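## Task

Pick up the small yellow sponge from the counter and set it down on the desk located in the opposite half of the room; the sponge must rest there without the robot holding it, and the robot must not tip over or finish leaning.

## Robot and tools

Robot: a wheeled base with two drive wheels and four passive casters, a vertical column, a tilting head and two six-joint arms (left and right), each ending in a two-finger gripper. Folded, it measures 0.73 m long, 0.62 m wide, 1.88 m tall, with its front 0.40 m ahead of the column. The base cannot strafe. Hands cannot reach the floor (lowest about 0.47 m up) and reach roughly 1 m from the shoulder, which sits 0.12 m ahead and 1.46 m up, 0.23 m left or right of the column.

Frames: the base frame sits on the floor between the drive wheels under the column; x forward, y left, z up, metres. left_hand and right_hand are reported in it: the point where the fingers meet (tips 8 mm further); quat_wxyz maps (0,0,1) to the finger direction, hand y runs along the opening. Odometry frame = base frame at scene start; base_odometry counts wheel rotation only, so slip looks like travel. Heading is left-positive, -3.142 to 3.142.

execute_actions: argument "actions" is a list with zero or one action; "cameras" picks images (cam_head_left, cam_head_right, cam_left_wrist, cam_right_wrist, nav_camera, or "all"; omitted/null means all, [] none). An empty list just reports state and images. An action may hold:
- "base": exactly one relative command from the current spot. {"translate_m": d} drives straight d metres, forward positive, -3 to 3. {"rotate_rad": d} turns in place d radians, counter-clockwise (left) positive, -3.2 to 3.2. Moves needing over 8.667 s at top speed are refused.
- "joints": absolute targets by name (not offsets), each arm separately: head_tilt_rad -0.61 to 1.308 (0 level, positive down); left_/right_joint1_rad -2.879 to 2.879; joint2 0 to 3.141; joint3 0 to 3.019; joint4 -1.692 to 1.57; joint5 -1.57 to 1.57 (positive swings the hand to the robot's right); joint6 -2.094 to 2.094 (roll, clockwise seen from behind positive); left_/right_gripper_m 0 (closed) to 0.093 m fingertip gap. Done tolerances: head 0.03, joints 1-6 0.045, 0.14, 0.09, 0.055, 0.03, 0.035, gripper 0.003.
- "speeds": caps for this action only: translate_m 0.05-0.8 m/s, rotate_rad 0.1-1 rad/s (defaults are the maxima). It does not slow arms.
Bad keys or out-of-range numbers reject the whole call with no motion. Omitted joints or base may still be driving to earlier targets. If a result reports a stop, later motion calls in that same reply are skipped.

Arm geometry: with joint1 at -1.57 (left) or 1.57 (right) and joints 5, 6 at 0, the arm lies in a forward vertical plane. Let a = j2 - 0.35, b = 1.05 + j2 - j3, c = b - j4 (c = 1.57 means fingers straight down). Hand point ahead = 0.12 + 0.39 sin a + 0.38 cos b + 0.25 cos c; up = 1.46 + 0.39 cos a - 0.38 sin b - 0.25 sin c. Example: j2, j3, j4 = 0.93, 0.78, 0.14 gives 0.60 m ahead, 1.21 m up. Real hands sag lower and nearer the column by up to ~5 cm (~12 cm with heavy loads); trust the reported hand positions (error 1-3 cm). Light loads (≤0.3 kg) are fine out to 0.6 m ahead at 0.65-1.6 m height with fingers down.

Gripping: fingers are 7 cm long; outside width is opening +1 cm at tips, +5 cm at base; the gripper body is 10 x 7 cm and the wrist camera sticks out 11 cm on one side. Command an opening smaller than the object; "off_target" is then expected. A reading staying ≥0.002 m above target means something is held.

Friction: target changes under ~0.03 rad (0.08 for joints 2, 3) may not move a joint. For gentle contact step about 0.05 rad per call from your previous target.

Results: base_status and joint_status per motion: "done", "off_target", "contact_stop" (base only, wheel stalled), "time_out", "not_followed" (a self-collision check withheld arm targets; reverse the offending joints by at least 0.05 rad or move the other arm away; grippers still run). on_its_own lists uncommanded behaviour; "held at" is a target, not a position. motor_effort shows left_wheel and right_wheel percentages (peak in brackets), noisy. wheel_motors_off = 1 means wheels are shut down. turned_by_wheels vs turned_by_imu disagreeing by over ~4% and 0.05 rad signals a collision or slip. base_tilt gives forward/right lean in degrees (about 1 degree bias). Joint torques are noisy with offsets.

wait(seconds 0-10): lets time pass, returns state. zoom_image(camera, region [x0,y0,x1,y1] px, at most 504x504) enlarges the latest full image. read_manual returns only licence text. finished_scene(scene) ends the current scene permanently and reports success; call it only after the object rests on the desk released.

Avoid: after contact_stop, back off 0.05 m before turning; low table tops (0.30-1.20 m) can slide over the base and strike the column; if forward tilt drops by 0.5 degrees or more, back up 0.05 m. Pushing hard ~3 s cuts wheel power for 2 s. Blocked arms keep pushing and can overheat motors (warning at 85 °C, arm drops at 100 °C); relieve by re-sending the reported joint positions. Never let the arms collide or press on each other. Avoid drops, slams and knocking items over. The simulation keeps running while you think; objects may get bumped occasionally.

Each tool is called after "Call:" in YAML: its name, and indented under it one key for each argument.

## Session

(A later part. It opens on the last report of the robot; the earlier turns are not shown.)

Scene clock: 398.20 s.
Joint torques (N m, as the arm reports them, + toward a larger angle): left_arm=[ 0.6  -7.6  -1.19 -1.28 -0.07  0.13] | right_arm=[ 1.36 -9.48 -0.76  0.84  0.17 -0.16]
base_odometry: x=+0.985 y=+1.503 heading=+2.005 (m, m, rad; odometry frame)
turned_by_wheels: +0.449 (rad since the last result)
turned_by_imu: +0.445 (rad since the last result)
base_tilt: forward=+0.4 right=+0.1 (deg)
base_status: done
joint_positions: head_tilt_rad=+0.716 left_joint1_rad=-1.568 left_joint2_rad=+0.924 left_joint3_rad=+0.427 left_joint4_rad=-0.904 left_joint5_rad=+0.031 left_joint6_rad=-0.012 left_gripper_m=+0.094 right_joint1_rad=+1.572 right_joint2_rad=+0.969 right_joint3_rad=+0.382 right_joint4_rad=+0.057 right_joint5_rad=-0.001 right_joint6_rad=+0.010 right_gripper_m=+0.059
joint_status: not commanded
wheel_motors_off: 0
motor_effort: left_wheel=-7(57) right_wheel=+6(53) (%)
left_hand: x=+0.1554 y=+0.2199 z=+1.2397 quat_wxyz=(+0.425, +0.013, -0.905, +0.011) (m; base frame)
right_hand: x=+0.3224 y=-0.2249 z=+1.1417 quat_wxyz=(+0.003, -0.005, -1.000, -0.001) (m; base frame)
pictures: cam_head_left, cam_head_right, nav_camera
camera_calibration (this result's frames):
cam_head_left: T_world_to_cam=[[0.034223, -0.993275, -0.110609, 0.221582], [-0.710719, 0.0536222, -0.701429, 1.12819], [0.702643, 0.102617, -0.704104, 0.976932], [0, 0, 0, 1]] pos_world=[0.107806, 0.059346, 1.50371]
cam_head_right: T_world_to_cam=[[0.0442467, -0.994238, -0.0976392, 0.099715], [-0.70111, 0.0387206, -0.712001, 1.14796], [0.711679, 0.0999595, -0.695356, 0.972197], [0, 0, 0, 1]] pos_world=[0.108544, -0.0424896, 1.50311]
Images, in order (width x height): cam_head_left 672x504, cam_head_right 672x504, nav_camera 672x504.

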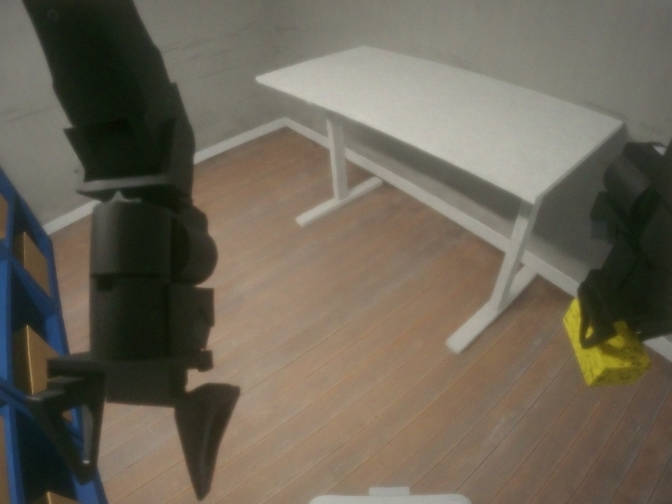

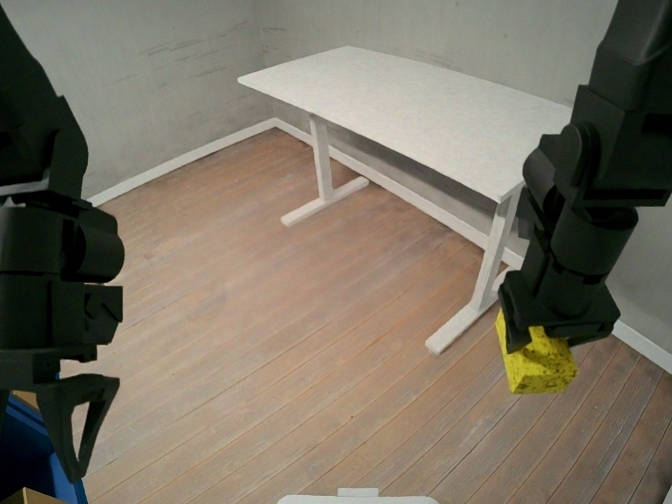

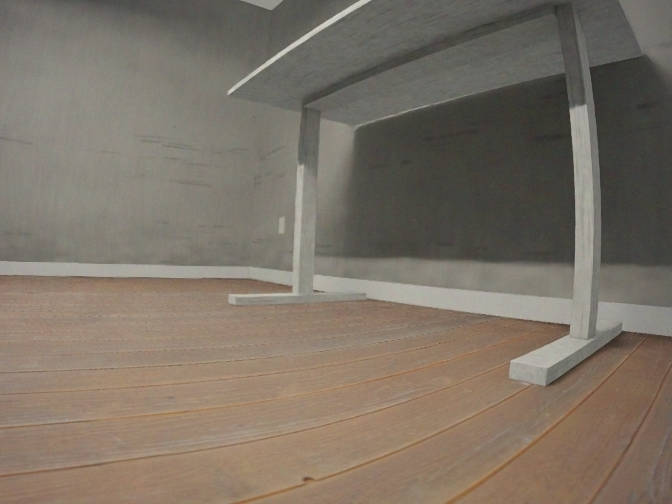

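Call:
execute_actions:
  actions:
    - {"base": {"rotate_rad": 0.1}}
  cameras: []

Call:
execute_actions:
  actions:
    - {"base": {"translate_m": 0.8}, "joints": {"head_tilt_rad": 0.85, "right_joint2_rad": 1.45, "right_joint3_rad": 1.6, "right_joint4_rad": -0.67}, "speeds": {"translate_m": 0.5}}
  cameras: ["cam_head_left", "cam_head_right", "nav_camera", "cam_right_wrist"]

Scene clock: 440.77 s.
Joint torques (N m, as the arm reports them, + toward a larger angle): left_arm=[ 0.67 -7.17 -1.2  -1.21 -0.09  0.14] | right_arm=[ 1.37 -9.5  -0.7   0.91  0.17 -0.17]
base_odometry: x=+0.985 y=+1.503 heading=+2.104 (m, m, rad; odometry frame)
turned_by_wheels: +0.099 (rad since the last result)
turned_by_imu: +0.099 (rad since the last result)
base_tilt: forward=+0.3 right=-0.1 (deg)
base_status: done
joint_positions: head_tilt_rad=+0.716 left_joint1_rad=-1.568 left_joint2_rad=+0.924 left_joint3_rad=+0.427 left_joint4_rad=-0.904 left_joint5_rad=+0.031 left_joint6_rad=-0.012 left_gripper_m=+0.094 right_joint1_rad=+1.572 right_joint2_rad=+0.969 right_joint3_rad=+0.382 right_joint4_rad=+0.057 right_joint5_rad=-0.001 right_joint6_rad=+0.010 right_gripper_m=+0.059
joint_status: not commanded
wheel_motors_off: 0
motor_effort: left_wheel=-7(33) right_wheel=+7(30) (%)
left_hand: x=+0.1554 y=+0.2199 z=+1.2397 quat_wxyz=(+0.425, +0.013, -0.905, +0.011) (m; base frame)
right_hand: x=+0.3224 y=-0.2249 z=+1.1417 quat_wxyz=(+0.003, -0.005, -1.000, -0.001) (m; base frame)
pictures: none
No camera images: the call's "cameras" was empty. Leave "cameras" out to get every camera's image.

Scene clock: 443.87 s.
Joint torques (N m, as the arm reports them, + toward a larger angle): left_arm=[ 0.19 -7.74 -1.23 -1.21 -0.08  0.16] | right_arm=[  1.29 -22.15   5.94   0.31   0.17  -0.16]
base_odometry: x=+0.578 y=+2.192 heading=+2.104 (m, m, rad; odometry frame)
turned_by_wheels: +0.000 (rad since the last result)
turned_by_imu: +0.001 (rad since the last result)
base_tilt: forward=+0.4 right=+0.0 (deg)
base_status: done
joint_positions: head_tilt_rad=+0.852 left_joint1_rad=-1.568 left_joint2_rad=+0.924 left_joint3_rad=+0.427 left_joint4_rad=-0.904 left_joint5_rad=+0.031 left_joint6_rad=-0.012 left_gripper_m=+0.094 right_joint1_rad=+1.572 right_joint2_rad=+1.447 right_joint3_rad=+1.592 right_joint4_rad=-0.659 right_joint5_rad=-0.001 right_joint6_rad=+0.010 right_gripper_m=+0.059
joint_status: all done
wheel_motors_off: 0
motor_effort: left_wheel=+1(58) right_wheel=+0(68) (%)
left_hand: x=+0.1552 y=+0.2199 z=+1.2397 quat_wxyz=(+0.425, +0.013, -0.905, +0.011) (m; base frame)
right_hand: x=+0.7058 y=-0.2246 z=+1.0846 quat_wxyz=(-0.004, -0.005, -1.000, -0.001) (m; base frame)
pictures: cam_head_left, cam_head_right, cam_right_wrist, nav_camera
camera_calibration (this result's frames):
cam_head_left: T_world_to_cam=[[0.018869, -0.993275, -0.114235, 0.227933], [-0.799475, 0.0536222, -0.598302, 0.973808], [0.600403, 0.102617, -0.793086, 1.11908], [0, 0, 0, 1]] pos_world=[0.102337, 0.059346, 1.49619]
cam_head_right: T_world_to_cam=[[0.0305628, -0.994238, -0.102748, 0.108266], [-0.791391, 0.0387206, -0.610082, 0.995522], [0.610545, 0.0999595, -0.785648, 1.1163], [0, 0, 0, 1]] pos_world=[0.102985, -0.0424896, 1.49549]
cam_right_wrist: T_world_to_cam=[[-0.00895965, -0.999927, 0.00807568, -0.224726], [-0.81705, 0.0119765, 0.576442, -0.0445253], [-0.576497, -0.00143352, -0.817098, 1.41644], [0, 0, 0, 1]] pos_world=[0.778181, -0.222146, 1.18485]
Images, in order (width x height): cam_head_left 672x504, cam_head_right 672x504, cam_right_wrist 616x616, nav_camera 672x504.

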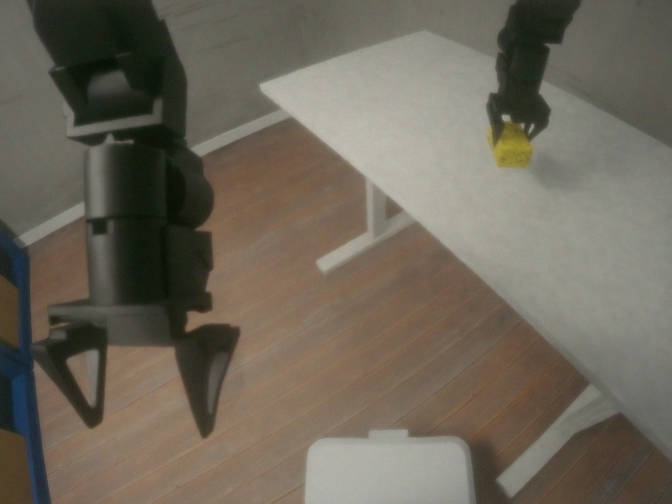

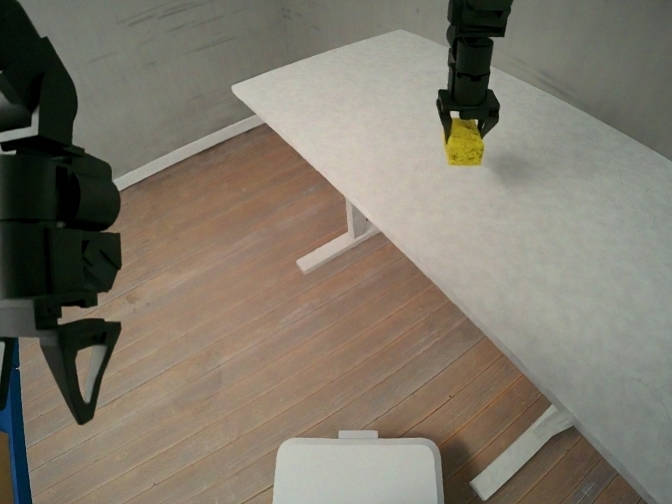

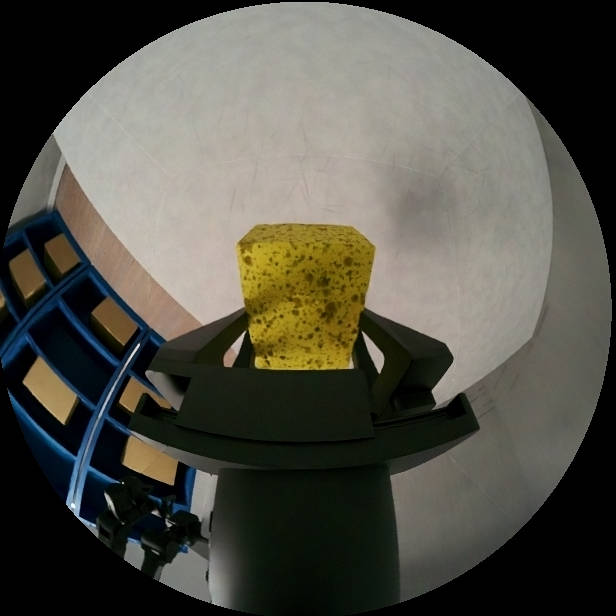

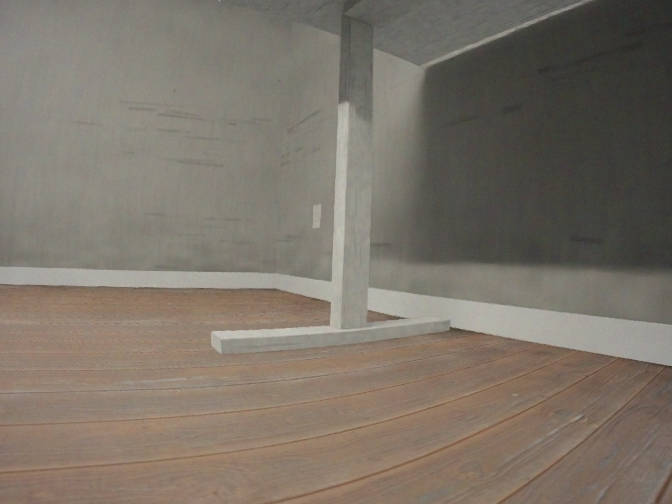

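Call:
execute_actions:
  actions:
    - {"joints": {"right_joint2_rad": 1.61, "right_joint3_rad": 1.68, "right_joint4_rad": -0.585}}
  cameras: ["cam_head_right", "cam_right_wrist"]

Scene clock: 482.70 s.
Joint torques (N m, as the arm reports them, + toward a larger angle): left_arm=[ 0.19 -7.74 -1.1  -1.3  -0.07  0.15] | right_arm=[  1.24 -22.96   5.56   0.82   0.17  -0.16]
base_odometry: x=+0.578 y=+2.192 heading=+2.104 (m, m, rad; odometry frame)
turned_by_wheels: +0.000 (rad since the last result)
turned_by_imu: +0.001 (rad since the last result)
base_tilt: forward=+0.5 right=-0.1 (deg)
base_status: not commanded
joint_positions: head_tilt_rad=+0.852 left_joint1_rad=-1.568 left_joint2_rad=+0.924 left_joint3_rad=+0.427 left_joint4_rad=-0.904 left_joint5_rad=+0.031 left_joint6_rad=-0.012 left_gripper_m=+0.094 right_joint1_rad=+1.572 right_joint2_rad=+1.617 right_joint3_rad=+1.669 right_joint4_rad=-0.588 right_joint5_rad=-0.001 right_joint6_rad=+0.010 right_gripper_m=+0.059
joint_status: all done
wheel_motors_off: 0
motor_effort: left_wheel=+1(2) right_wheel=-1(2) (%)
left_hand: x=+0.1552 y=+0.2199 z=+1.2397 quat_wxyz=(+0.425, +0.013, -0.905, +0.011) (m; base frame)
right_hand: x=+0.6963 y=-0.2245 z=+1.0036 quat_wxyz=(+0.006, -0.005, -1.000, -0.001) (m; base frame)
pictures: cam_head_right, cam_right_wrist
camera_calibration (this result's frames):
cam_head_right: T_world_to_cam=[[0.0305628, -0.994238, -0.102748, 0.108266], [-0.791391, 0.0387206, -0.610082, 0.995522], [0.610545, 0.0999595, -0.785648, 1.1163], [0, 0, 0, 1]] pos_world=[0.102985, -0.0424896, 1.49549]
cam_right_wrist: T_world_to_cam=[[-0.00876715, -0.999927, 0.00827377, -0.224415], [-0.804777, 0.0119666, 0.593457, -0.0312635], [-0.593513, -0.00145561, -0.804823, 1.34434], [0, 0, 0, 1]] pos_world=[0.770757, -0.222068, 1.10237]
Images, in order (width x height): cam_head_right 672x504, cam_right_wrist 616x616.

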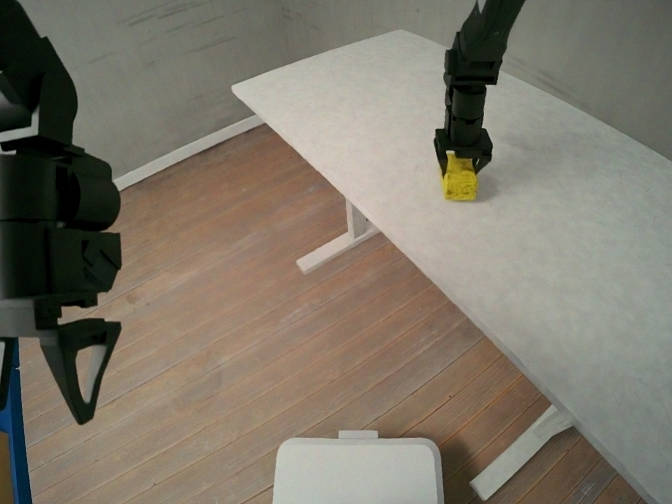

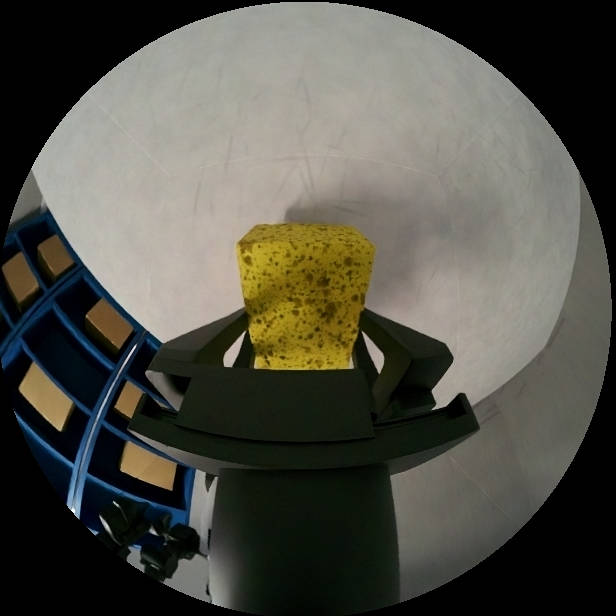

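Call:
zoom_image:
  camera: "cam_right_wrist"
  region: [200, 170, 440, 330]

Call:
zoom_image:
  camera: "cam_head_right"
  region: [410, 120, 530, 220]

Region (200, 170, 440, 330) of cam_right_wrist's 616x616 image, scaled by 2.100, with more detail than that image has.

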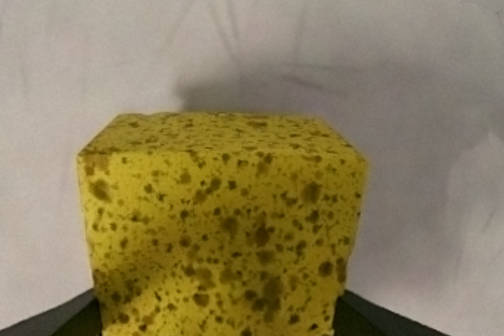

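Region (410, 120, 530, 220) of cam_head_right's 672x504 image, scaled by 4.200, with more detail than that image has.

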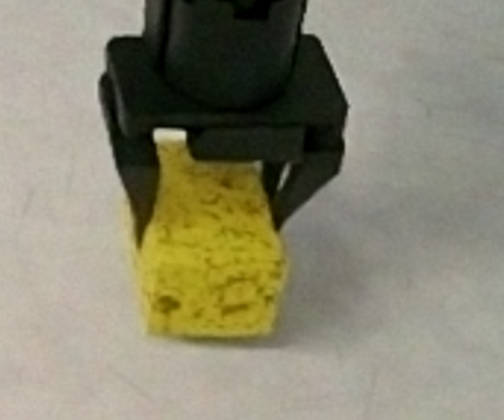

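Call:
execute_actions:
  actions:
    - {"joints": {"right_joint2_rad": 1.65}}
  cameras: ["cam_head_right", "cam_right_wrist"]

Scene clock: 506.17 s.
Joint torques (N m, as the arm reports them, + toward a larger angle): left_arm=[ 0.42 -7.81 -1.24 -1.29 -0.09  0.16] | right_arm=[  1.28 -20.45   5.41   0.82   0.16  -0.16]
base_odometry: x=+0.578 y=+2.192 heading=+2.104 (m, m, rad; odometry frame)
turned_by_wheels: +0.000 (rad since the last result)
turned_by_imu: +0.001 (rad since the last result)
base_tilt: forward=+0.5 right=-0.1 (deg)
base_status: not commanded
joint_positions: head_tilt_rad=+0.852 left_joint1_rad=-1.568 left_joint2_rad=+0.924 left_joint3_rad=+0.427 left_joint4_rad=-0.904 left_joint5_rad=+0.031 left_joint6_rad=-0.012 left_gripper_m=+0.094 right_joint1_rad=+1.572 right_joint2_rad=+1.626 right_joint3_rad=+1.669 right_joint4_rad=-0.588 right_joint5_rad=-0.001 right_joint6_rad=+0.010 right_gripper_m=+0.059
joint_status: all done
wheel_motors_off: 0
motor_effort: left_wheel=+1(1) right_wheel=-1(1) (%)
left_hand: x=+0.1552 y=+0.2199 z=+1.2397 quat_wxyz=(+0.425, +0.013, -0.905, +0.011) (m; base frame)
right_hand: x=+0.6920 y=-0.2245 z=+0.9982 quat_wxyz=(+0.011, -0.005, -1.000, -0.001) (m; base frame)
pictures: cam_head_right, cam_right_wrist
camera_calibration (this result's frames):
cam_head_right: T_world_to_cam=[[0.0305628, -0.994238, -0.102748, 0.108266], [-0.791391, 0.0387206, -0.610082, 0.995522], [0.610545, 0.0999595, -0.785648, 1.1163], [0, 0, 0, 1]] pos_world=[0.102985, -0.0424896, 1.49549]
cam_right_wrist: T_world_to_cam=[[-0.00867828, -0.999927, 0.00836246, -0.224555], [-0.799081, 0.0119622, 0.601105, -0.0431085], [-0.601161, -0.00146573, -0.799127, 1.33699], [0, 0, 0, 1]] pos_world=[0.767352, -0.222063, 1.09622]
Images, in order (width x height): cam_head_right 672x504, cam_right_wrist 616x616.

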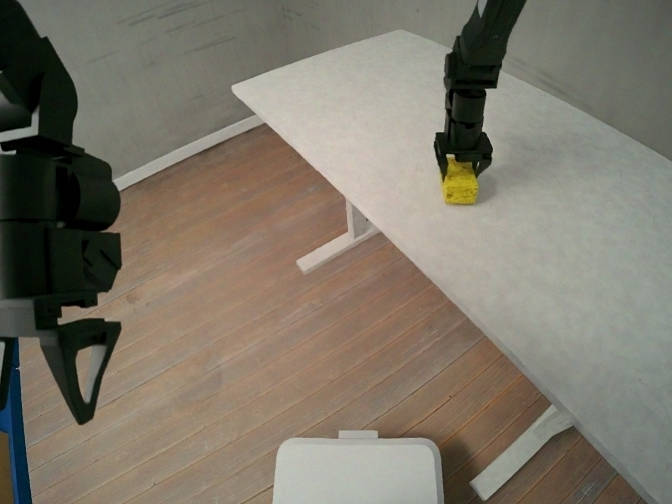

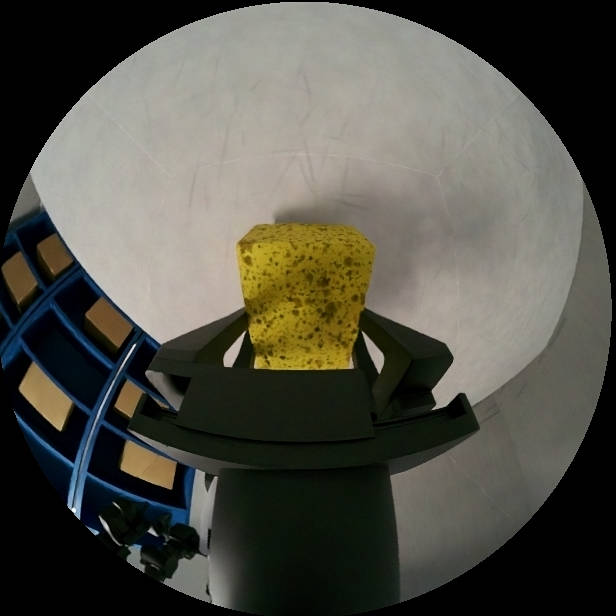

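Call:
execute_actions:
  actions:
    - {"joints": {"right_joint2_rad": 1.672}}
  cameras: ["cam_right_wrist"]

Scene clock: 510.47 s.
Joint torques (N m, as the arm reports them, + toward a larger angle): left_arm=[ 0.57 -7.62 -1.25 -1.23 -0.08  0.16] | right_arm=[  1.26 -19.84   5.25   0.77   0.16  -0.16]
base_odometry: x=+0.578 y=+2.192 heading=+2.104 (m, m, rad; odometry frame)
turned_by_wheels: +0.000 (rad since the last result)
turned_by_imu: +0.001 (rad since the last result)
base_tilt: forward=+0.4 right=-0.3 (deg)
base_status: not commanded
joint_positions: head_tilt_rad=+0.852 left_joint1_rad=-1.568 left_joint2_rad=+0.924 left_joint3_rad=+0.427 left_joint4_rad=-0.904 left_joint5_rad=+0.031 left_joint6_rad=-0.012 left_gripper_m=+0.094 right_joint1_rad=+1.572 right_joint2_rad=+1.644 right_joint3_rad=+1.669 right_joint4_rad=-0.588 right_joint5_rad=-0.001 right_joint6_rad=+0.010 right_gripper_m=+0.059
joint_status: all done
wheel_motors_off: 0
motor_effort: left_wheel=+1(1) right_wheel=+1(1) (%)
left_hand: x=+0.1552 y=+0.2199 z=+1.2397 quat_wxyz=(+0.425, +0.013, -0.905, +0.011) (m; base frame)
right_hand: x=+0.6838 y=-0.2245 z=+0.9883 quat_wxyz=(+0.020, -0.005, -1.000, -0.001) (m; base frame)
pictures: cam_right_wrist
camera_calibration (this result's frames):
cam_right_wrist: T_world_to_cam=[[-0.00851257, -0.999927, 0.00852343, -0.22481], [-0.78841, 0.0119545, 0.615033, -0.064718], [-0.615091, -0.00148444, -0.788455, 1.32318], [0, 0, 0, 1]] pos_world=[0.760935, -0.222056, 1.08498]
Images, in order (width x height): cam_right_wrist 616x616.

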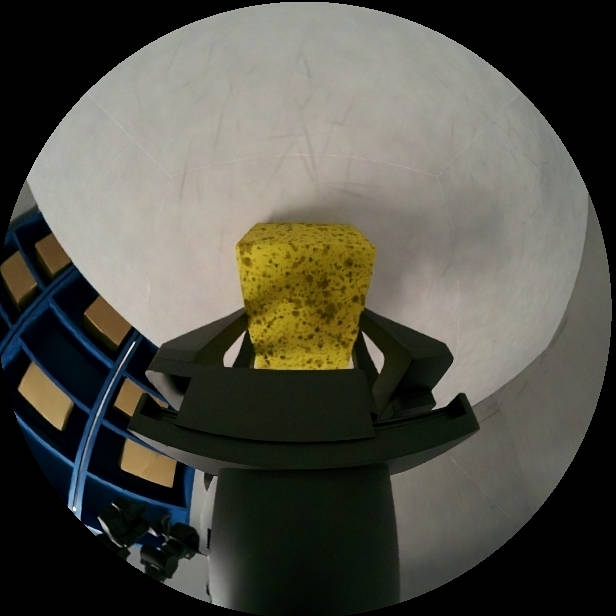

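Call:
execute_actions:
  actions:
    - {"joints": {"right_gripper_m": 0.093, "right_joint2_rad": 1.645}}
  cameras: ["cam_right_wrist"]

Call:
execute_actions:
  actions:
    - {"joints": {"right_joint2_rad": 1.45, "right_joint3_rad": 1.6, "right_joint4_rad": -0.67}}
  cameras: ["cam_right_wrist", "cam_head_right"]

Scene clock: 518.60 s.
Joint torques (N m, as the arm reports them, + toward a larger angle): left_arm=[ 0.34 -6.79 -1.24 -1.13 -0.06  0.13] | right_arm=[  1.39 -22.58   5.2    0.77   0.17  -0.17]
base_odometry: x=+0.578 y=+2.192 heading=+2.104 (m, m, rad; odometry frame)
turned_by_wheels: +0.000 (rad since the last result)
turned_by_imu: +0.001 (rad since the last result)
base_tilt: forward=+0.5 right=-0.1 (deg)
base_status: not commanded
joint_positions: head_tilt_rad=+0.852 left_joint1_rad=-1.568 left_joint2_rad=+0.924 left_joint3_rad=+0.427 left_joint4_rad=-0.904 left_joint5_rad=+0.031 left_joint6_rad=-0.012 left_gripper_m=+0.094 right_joint1_rad=+1.572 right_joint2_rad=+1.644 right_joint3_rad=+1.669 right_joint4_rad=-0.588 right_joint5_rad=-0.001 right_joint6_rad=+0.010 right_gripper_m=+0.093
joint_status: all done
wheel_motors_off: 0
motor_effort: left_wheel=+1(1) right_wheel=-1(1) (%)
left_hand: x=+0.1552 y=+0.2199 z=+1.2397 quat_wxyz=(+0.425, +0.013, -0.905, +0.011) (m; base frame)
right_hand: x=+0.6840 y=-0.2245 z=+0.9885 quat_wxyz=(+0.019, -0.005, -1.000, -0.001) (m; base frame)
pictures: cam_right_wrist
camera_calibration (this result's frames):
cam_right_wrist: T_world_to_cam=[[-0.00851621, -0.999927, 0.00851996, -0.224805], [-0.788645, 0.0119546, 0.614733, -0.0642509], [-0.61479, -0.00148403, -0.78869, 1.32348], [0, 0, 0, 1]] pos_world=[0.761076, -0.222056, 1.08523]
Images, in order (width x height): cam_right_wrist 616x616.

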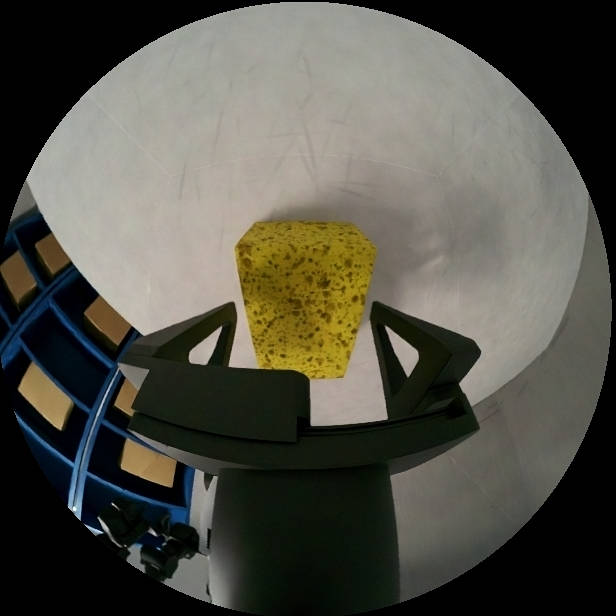

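Scene clock: 519.67 s.
Joint torques (N m, as the arm reports them, + toward a larger angle): left_arm=[ 0.43 -7.46 -1.09 -1.25 -0.08  0.13] | right_arm=[  1.27 -20.92   6.14   0.68   0.17  -0.16]
base_odometry: x=+0.578 y=+2.192 heading=+2.104 (m, m, rad; odometry frame)
turned_by_wheels: +0.000 (rad since the last result)
turned_by_imu: +0.000 (rad since the last result)
base_tilt: forward=+0.3 right=+0.1 (deg)
base_status: not commanded
joint_positions: head_tilt_rad=+0.852 left_joint1_rad=-1.568 left_joint2_rad=+0.924 left_joint3_rad=+0.427 left_joint4_rad=-0.904 left_joint5_rad=+0.031 left_joint6_rad=-0.012 left_gripper_m=+0.094 right_joint1_rad=+1.572 right_joint2_rad=+1.433 right_joint3_rad=+1.591 right_joint4_rad=-0.668 right_joint5_rad=-0.001 right_joint6_rad=+0.010 right_gripper_m=+0.093
joint_status: all done
wheel_motors_off: 0
motor_effort: left_wheel=+1(1) right_wheel=-1(1) (%)
left_hand: x=+0.1552 y=+0.2199 z=+1.2397 quat_wxyz=(+0.425, +0.013, -0.905, +0.011) (m; base frame)
right_hand: x=+0.7085 y=-0.2246 z=+1.0929 quat_wxyz=(-0.007, -0.005, -1.000, -0.001) (m; base frame)
pictures: cam_head_right, cam_right_wrist
camera_calibration (this result's frames):
cam_head_right: T_world_to_cam=[[0.0305628, -0.994238, -0.102748, 0.108266], [-0.791391, 0.0387206, -0.610082, 0.995522], [0.610545, 0.0999595, -0.785648, 1.1163], [0, 0, 0, 1]] pos_world=[0.102985, -0.0424896, 1.49549]
cam_right_wrist: T_world_to_cam=[[-0.00900454, -0.999927, 0.00802828, -0.224693], [-0.819899, 0.0119789, 0.572383, -0.0407027], [-0.572438, -0.00142832, -0.819947, 1.42507], [0, 0, 0, 1]] pos_world=[0.780371, -0.222153, 1.19359]
Images, in order (width x height): cam_head_right 672x504, cam_right_wrist 616x616.

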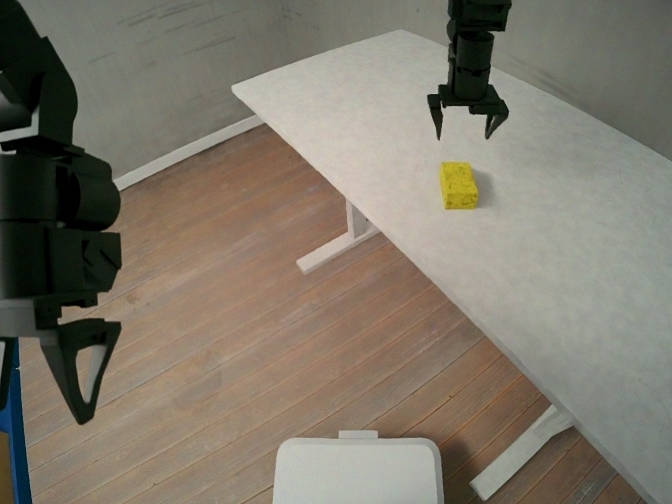

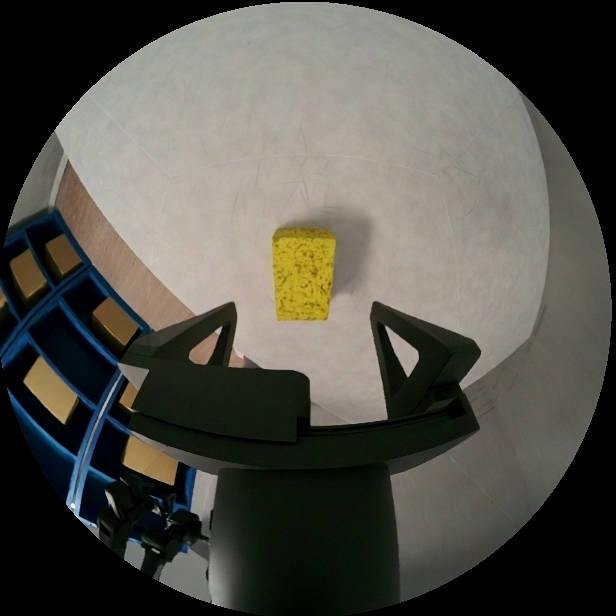

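The sponge is resting on the desk and the gripper is clear of it.

Call:
finished_scene:
  scene: 1

The scene is finished: the task was done.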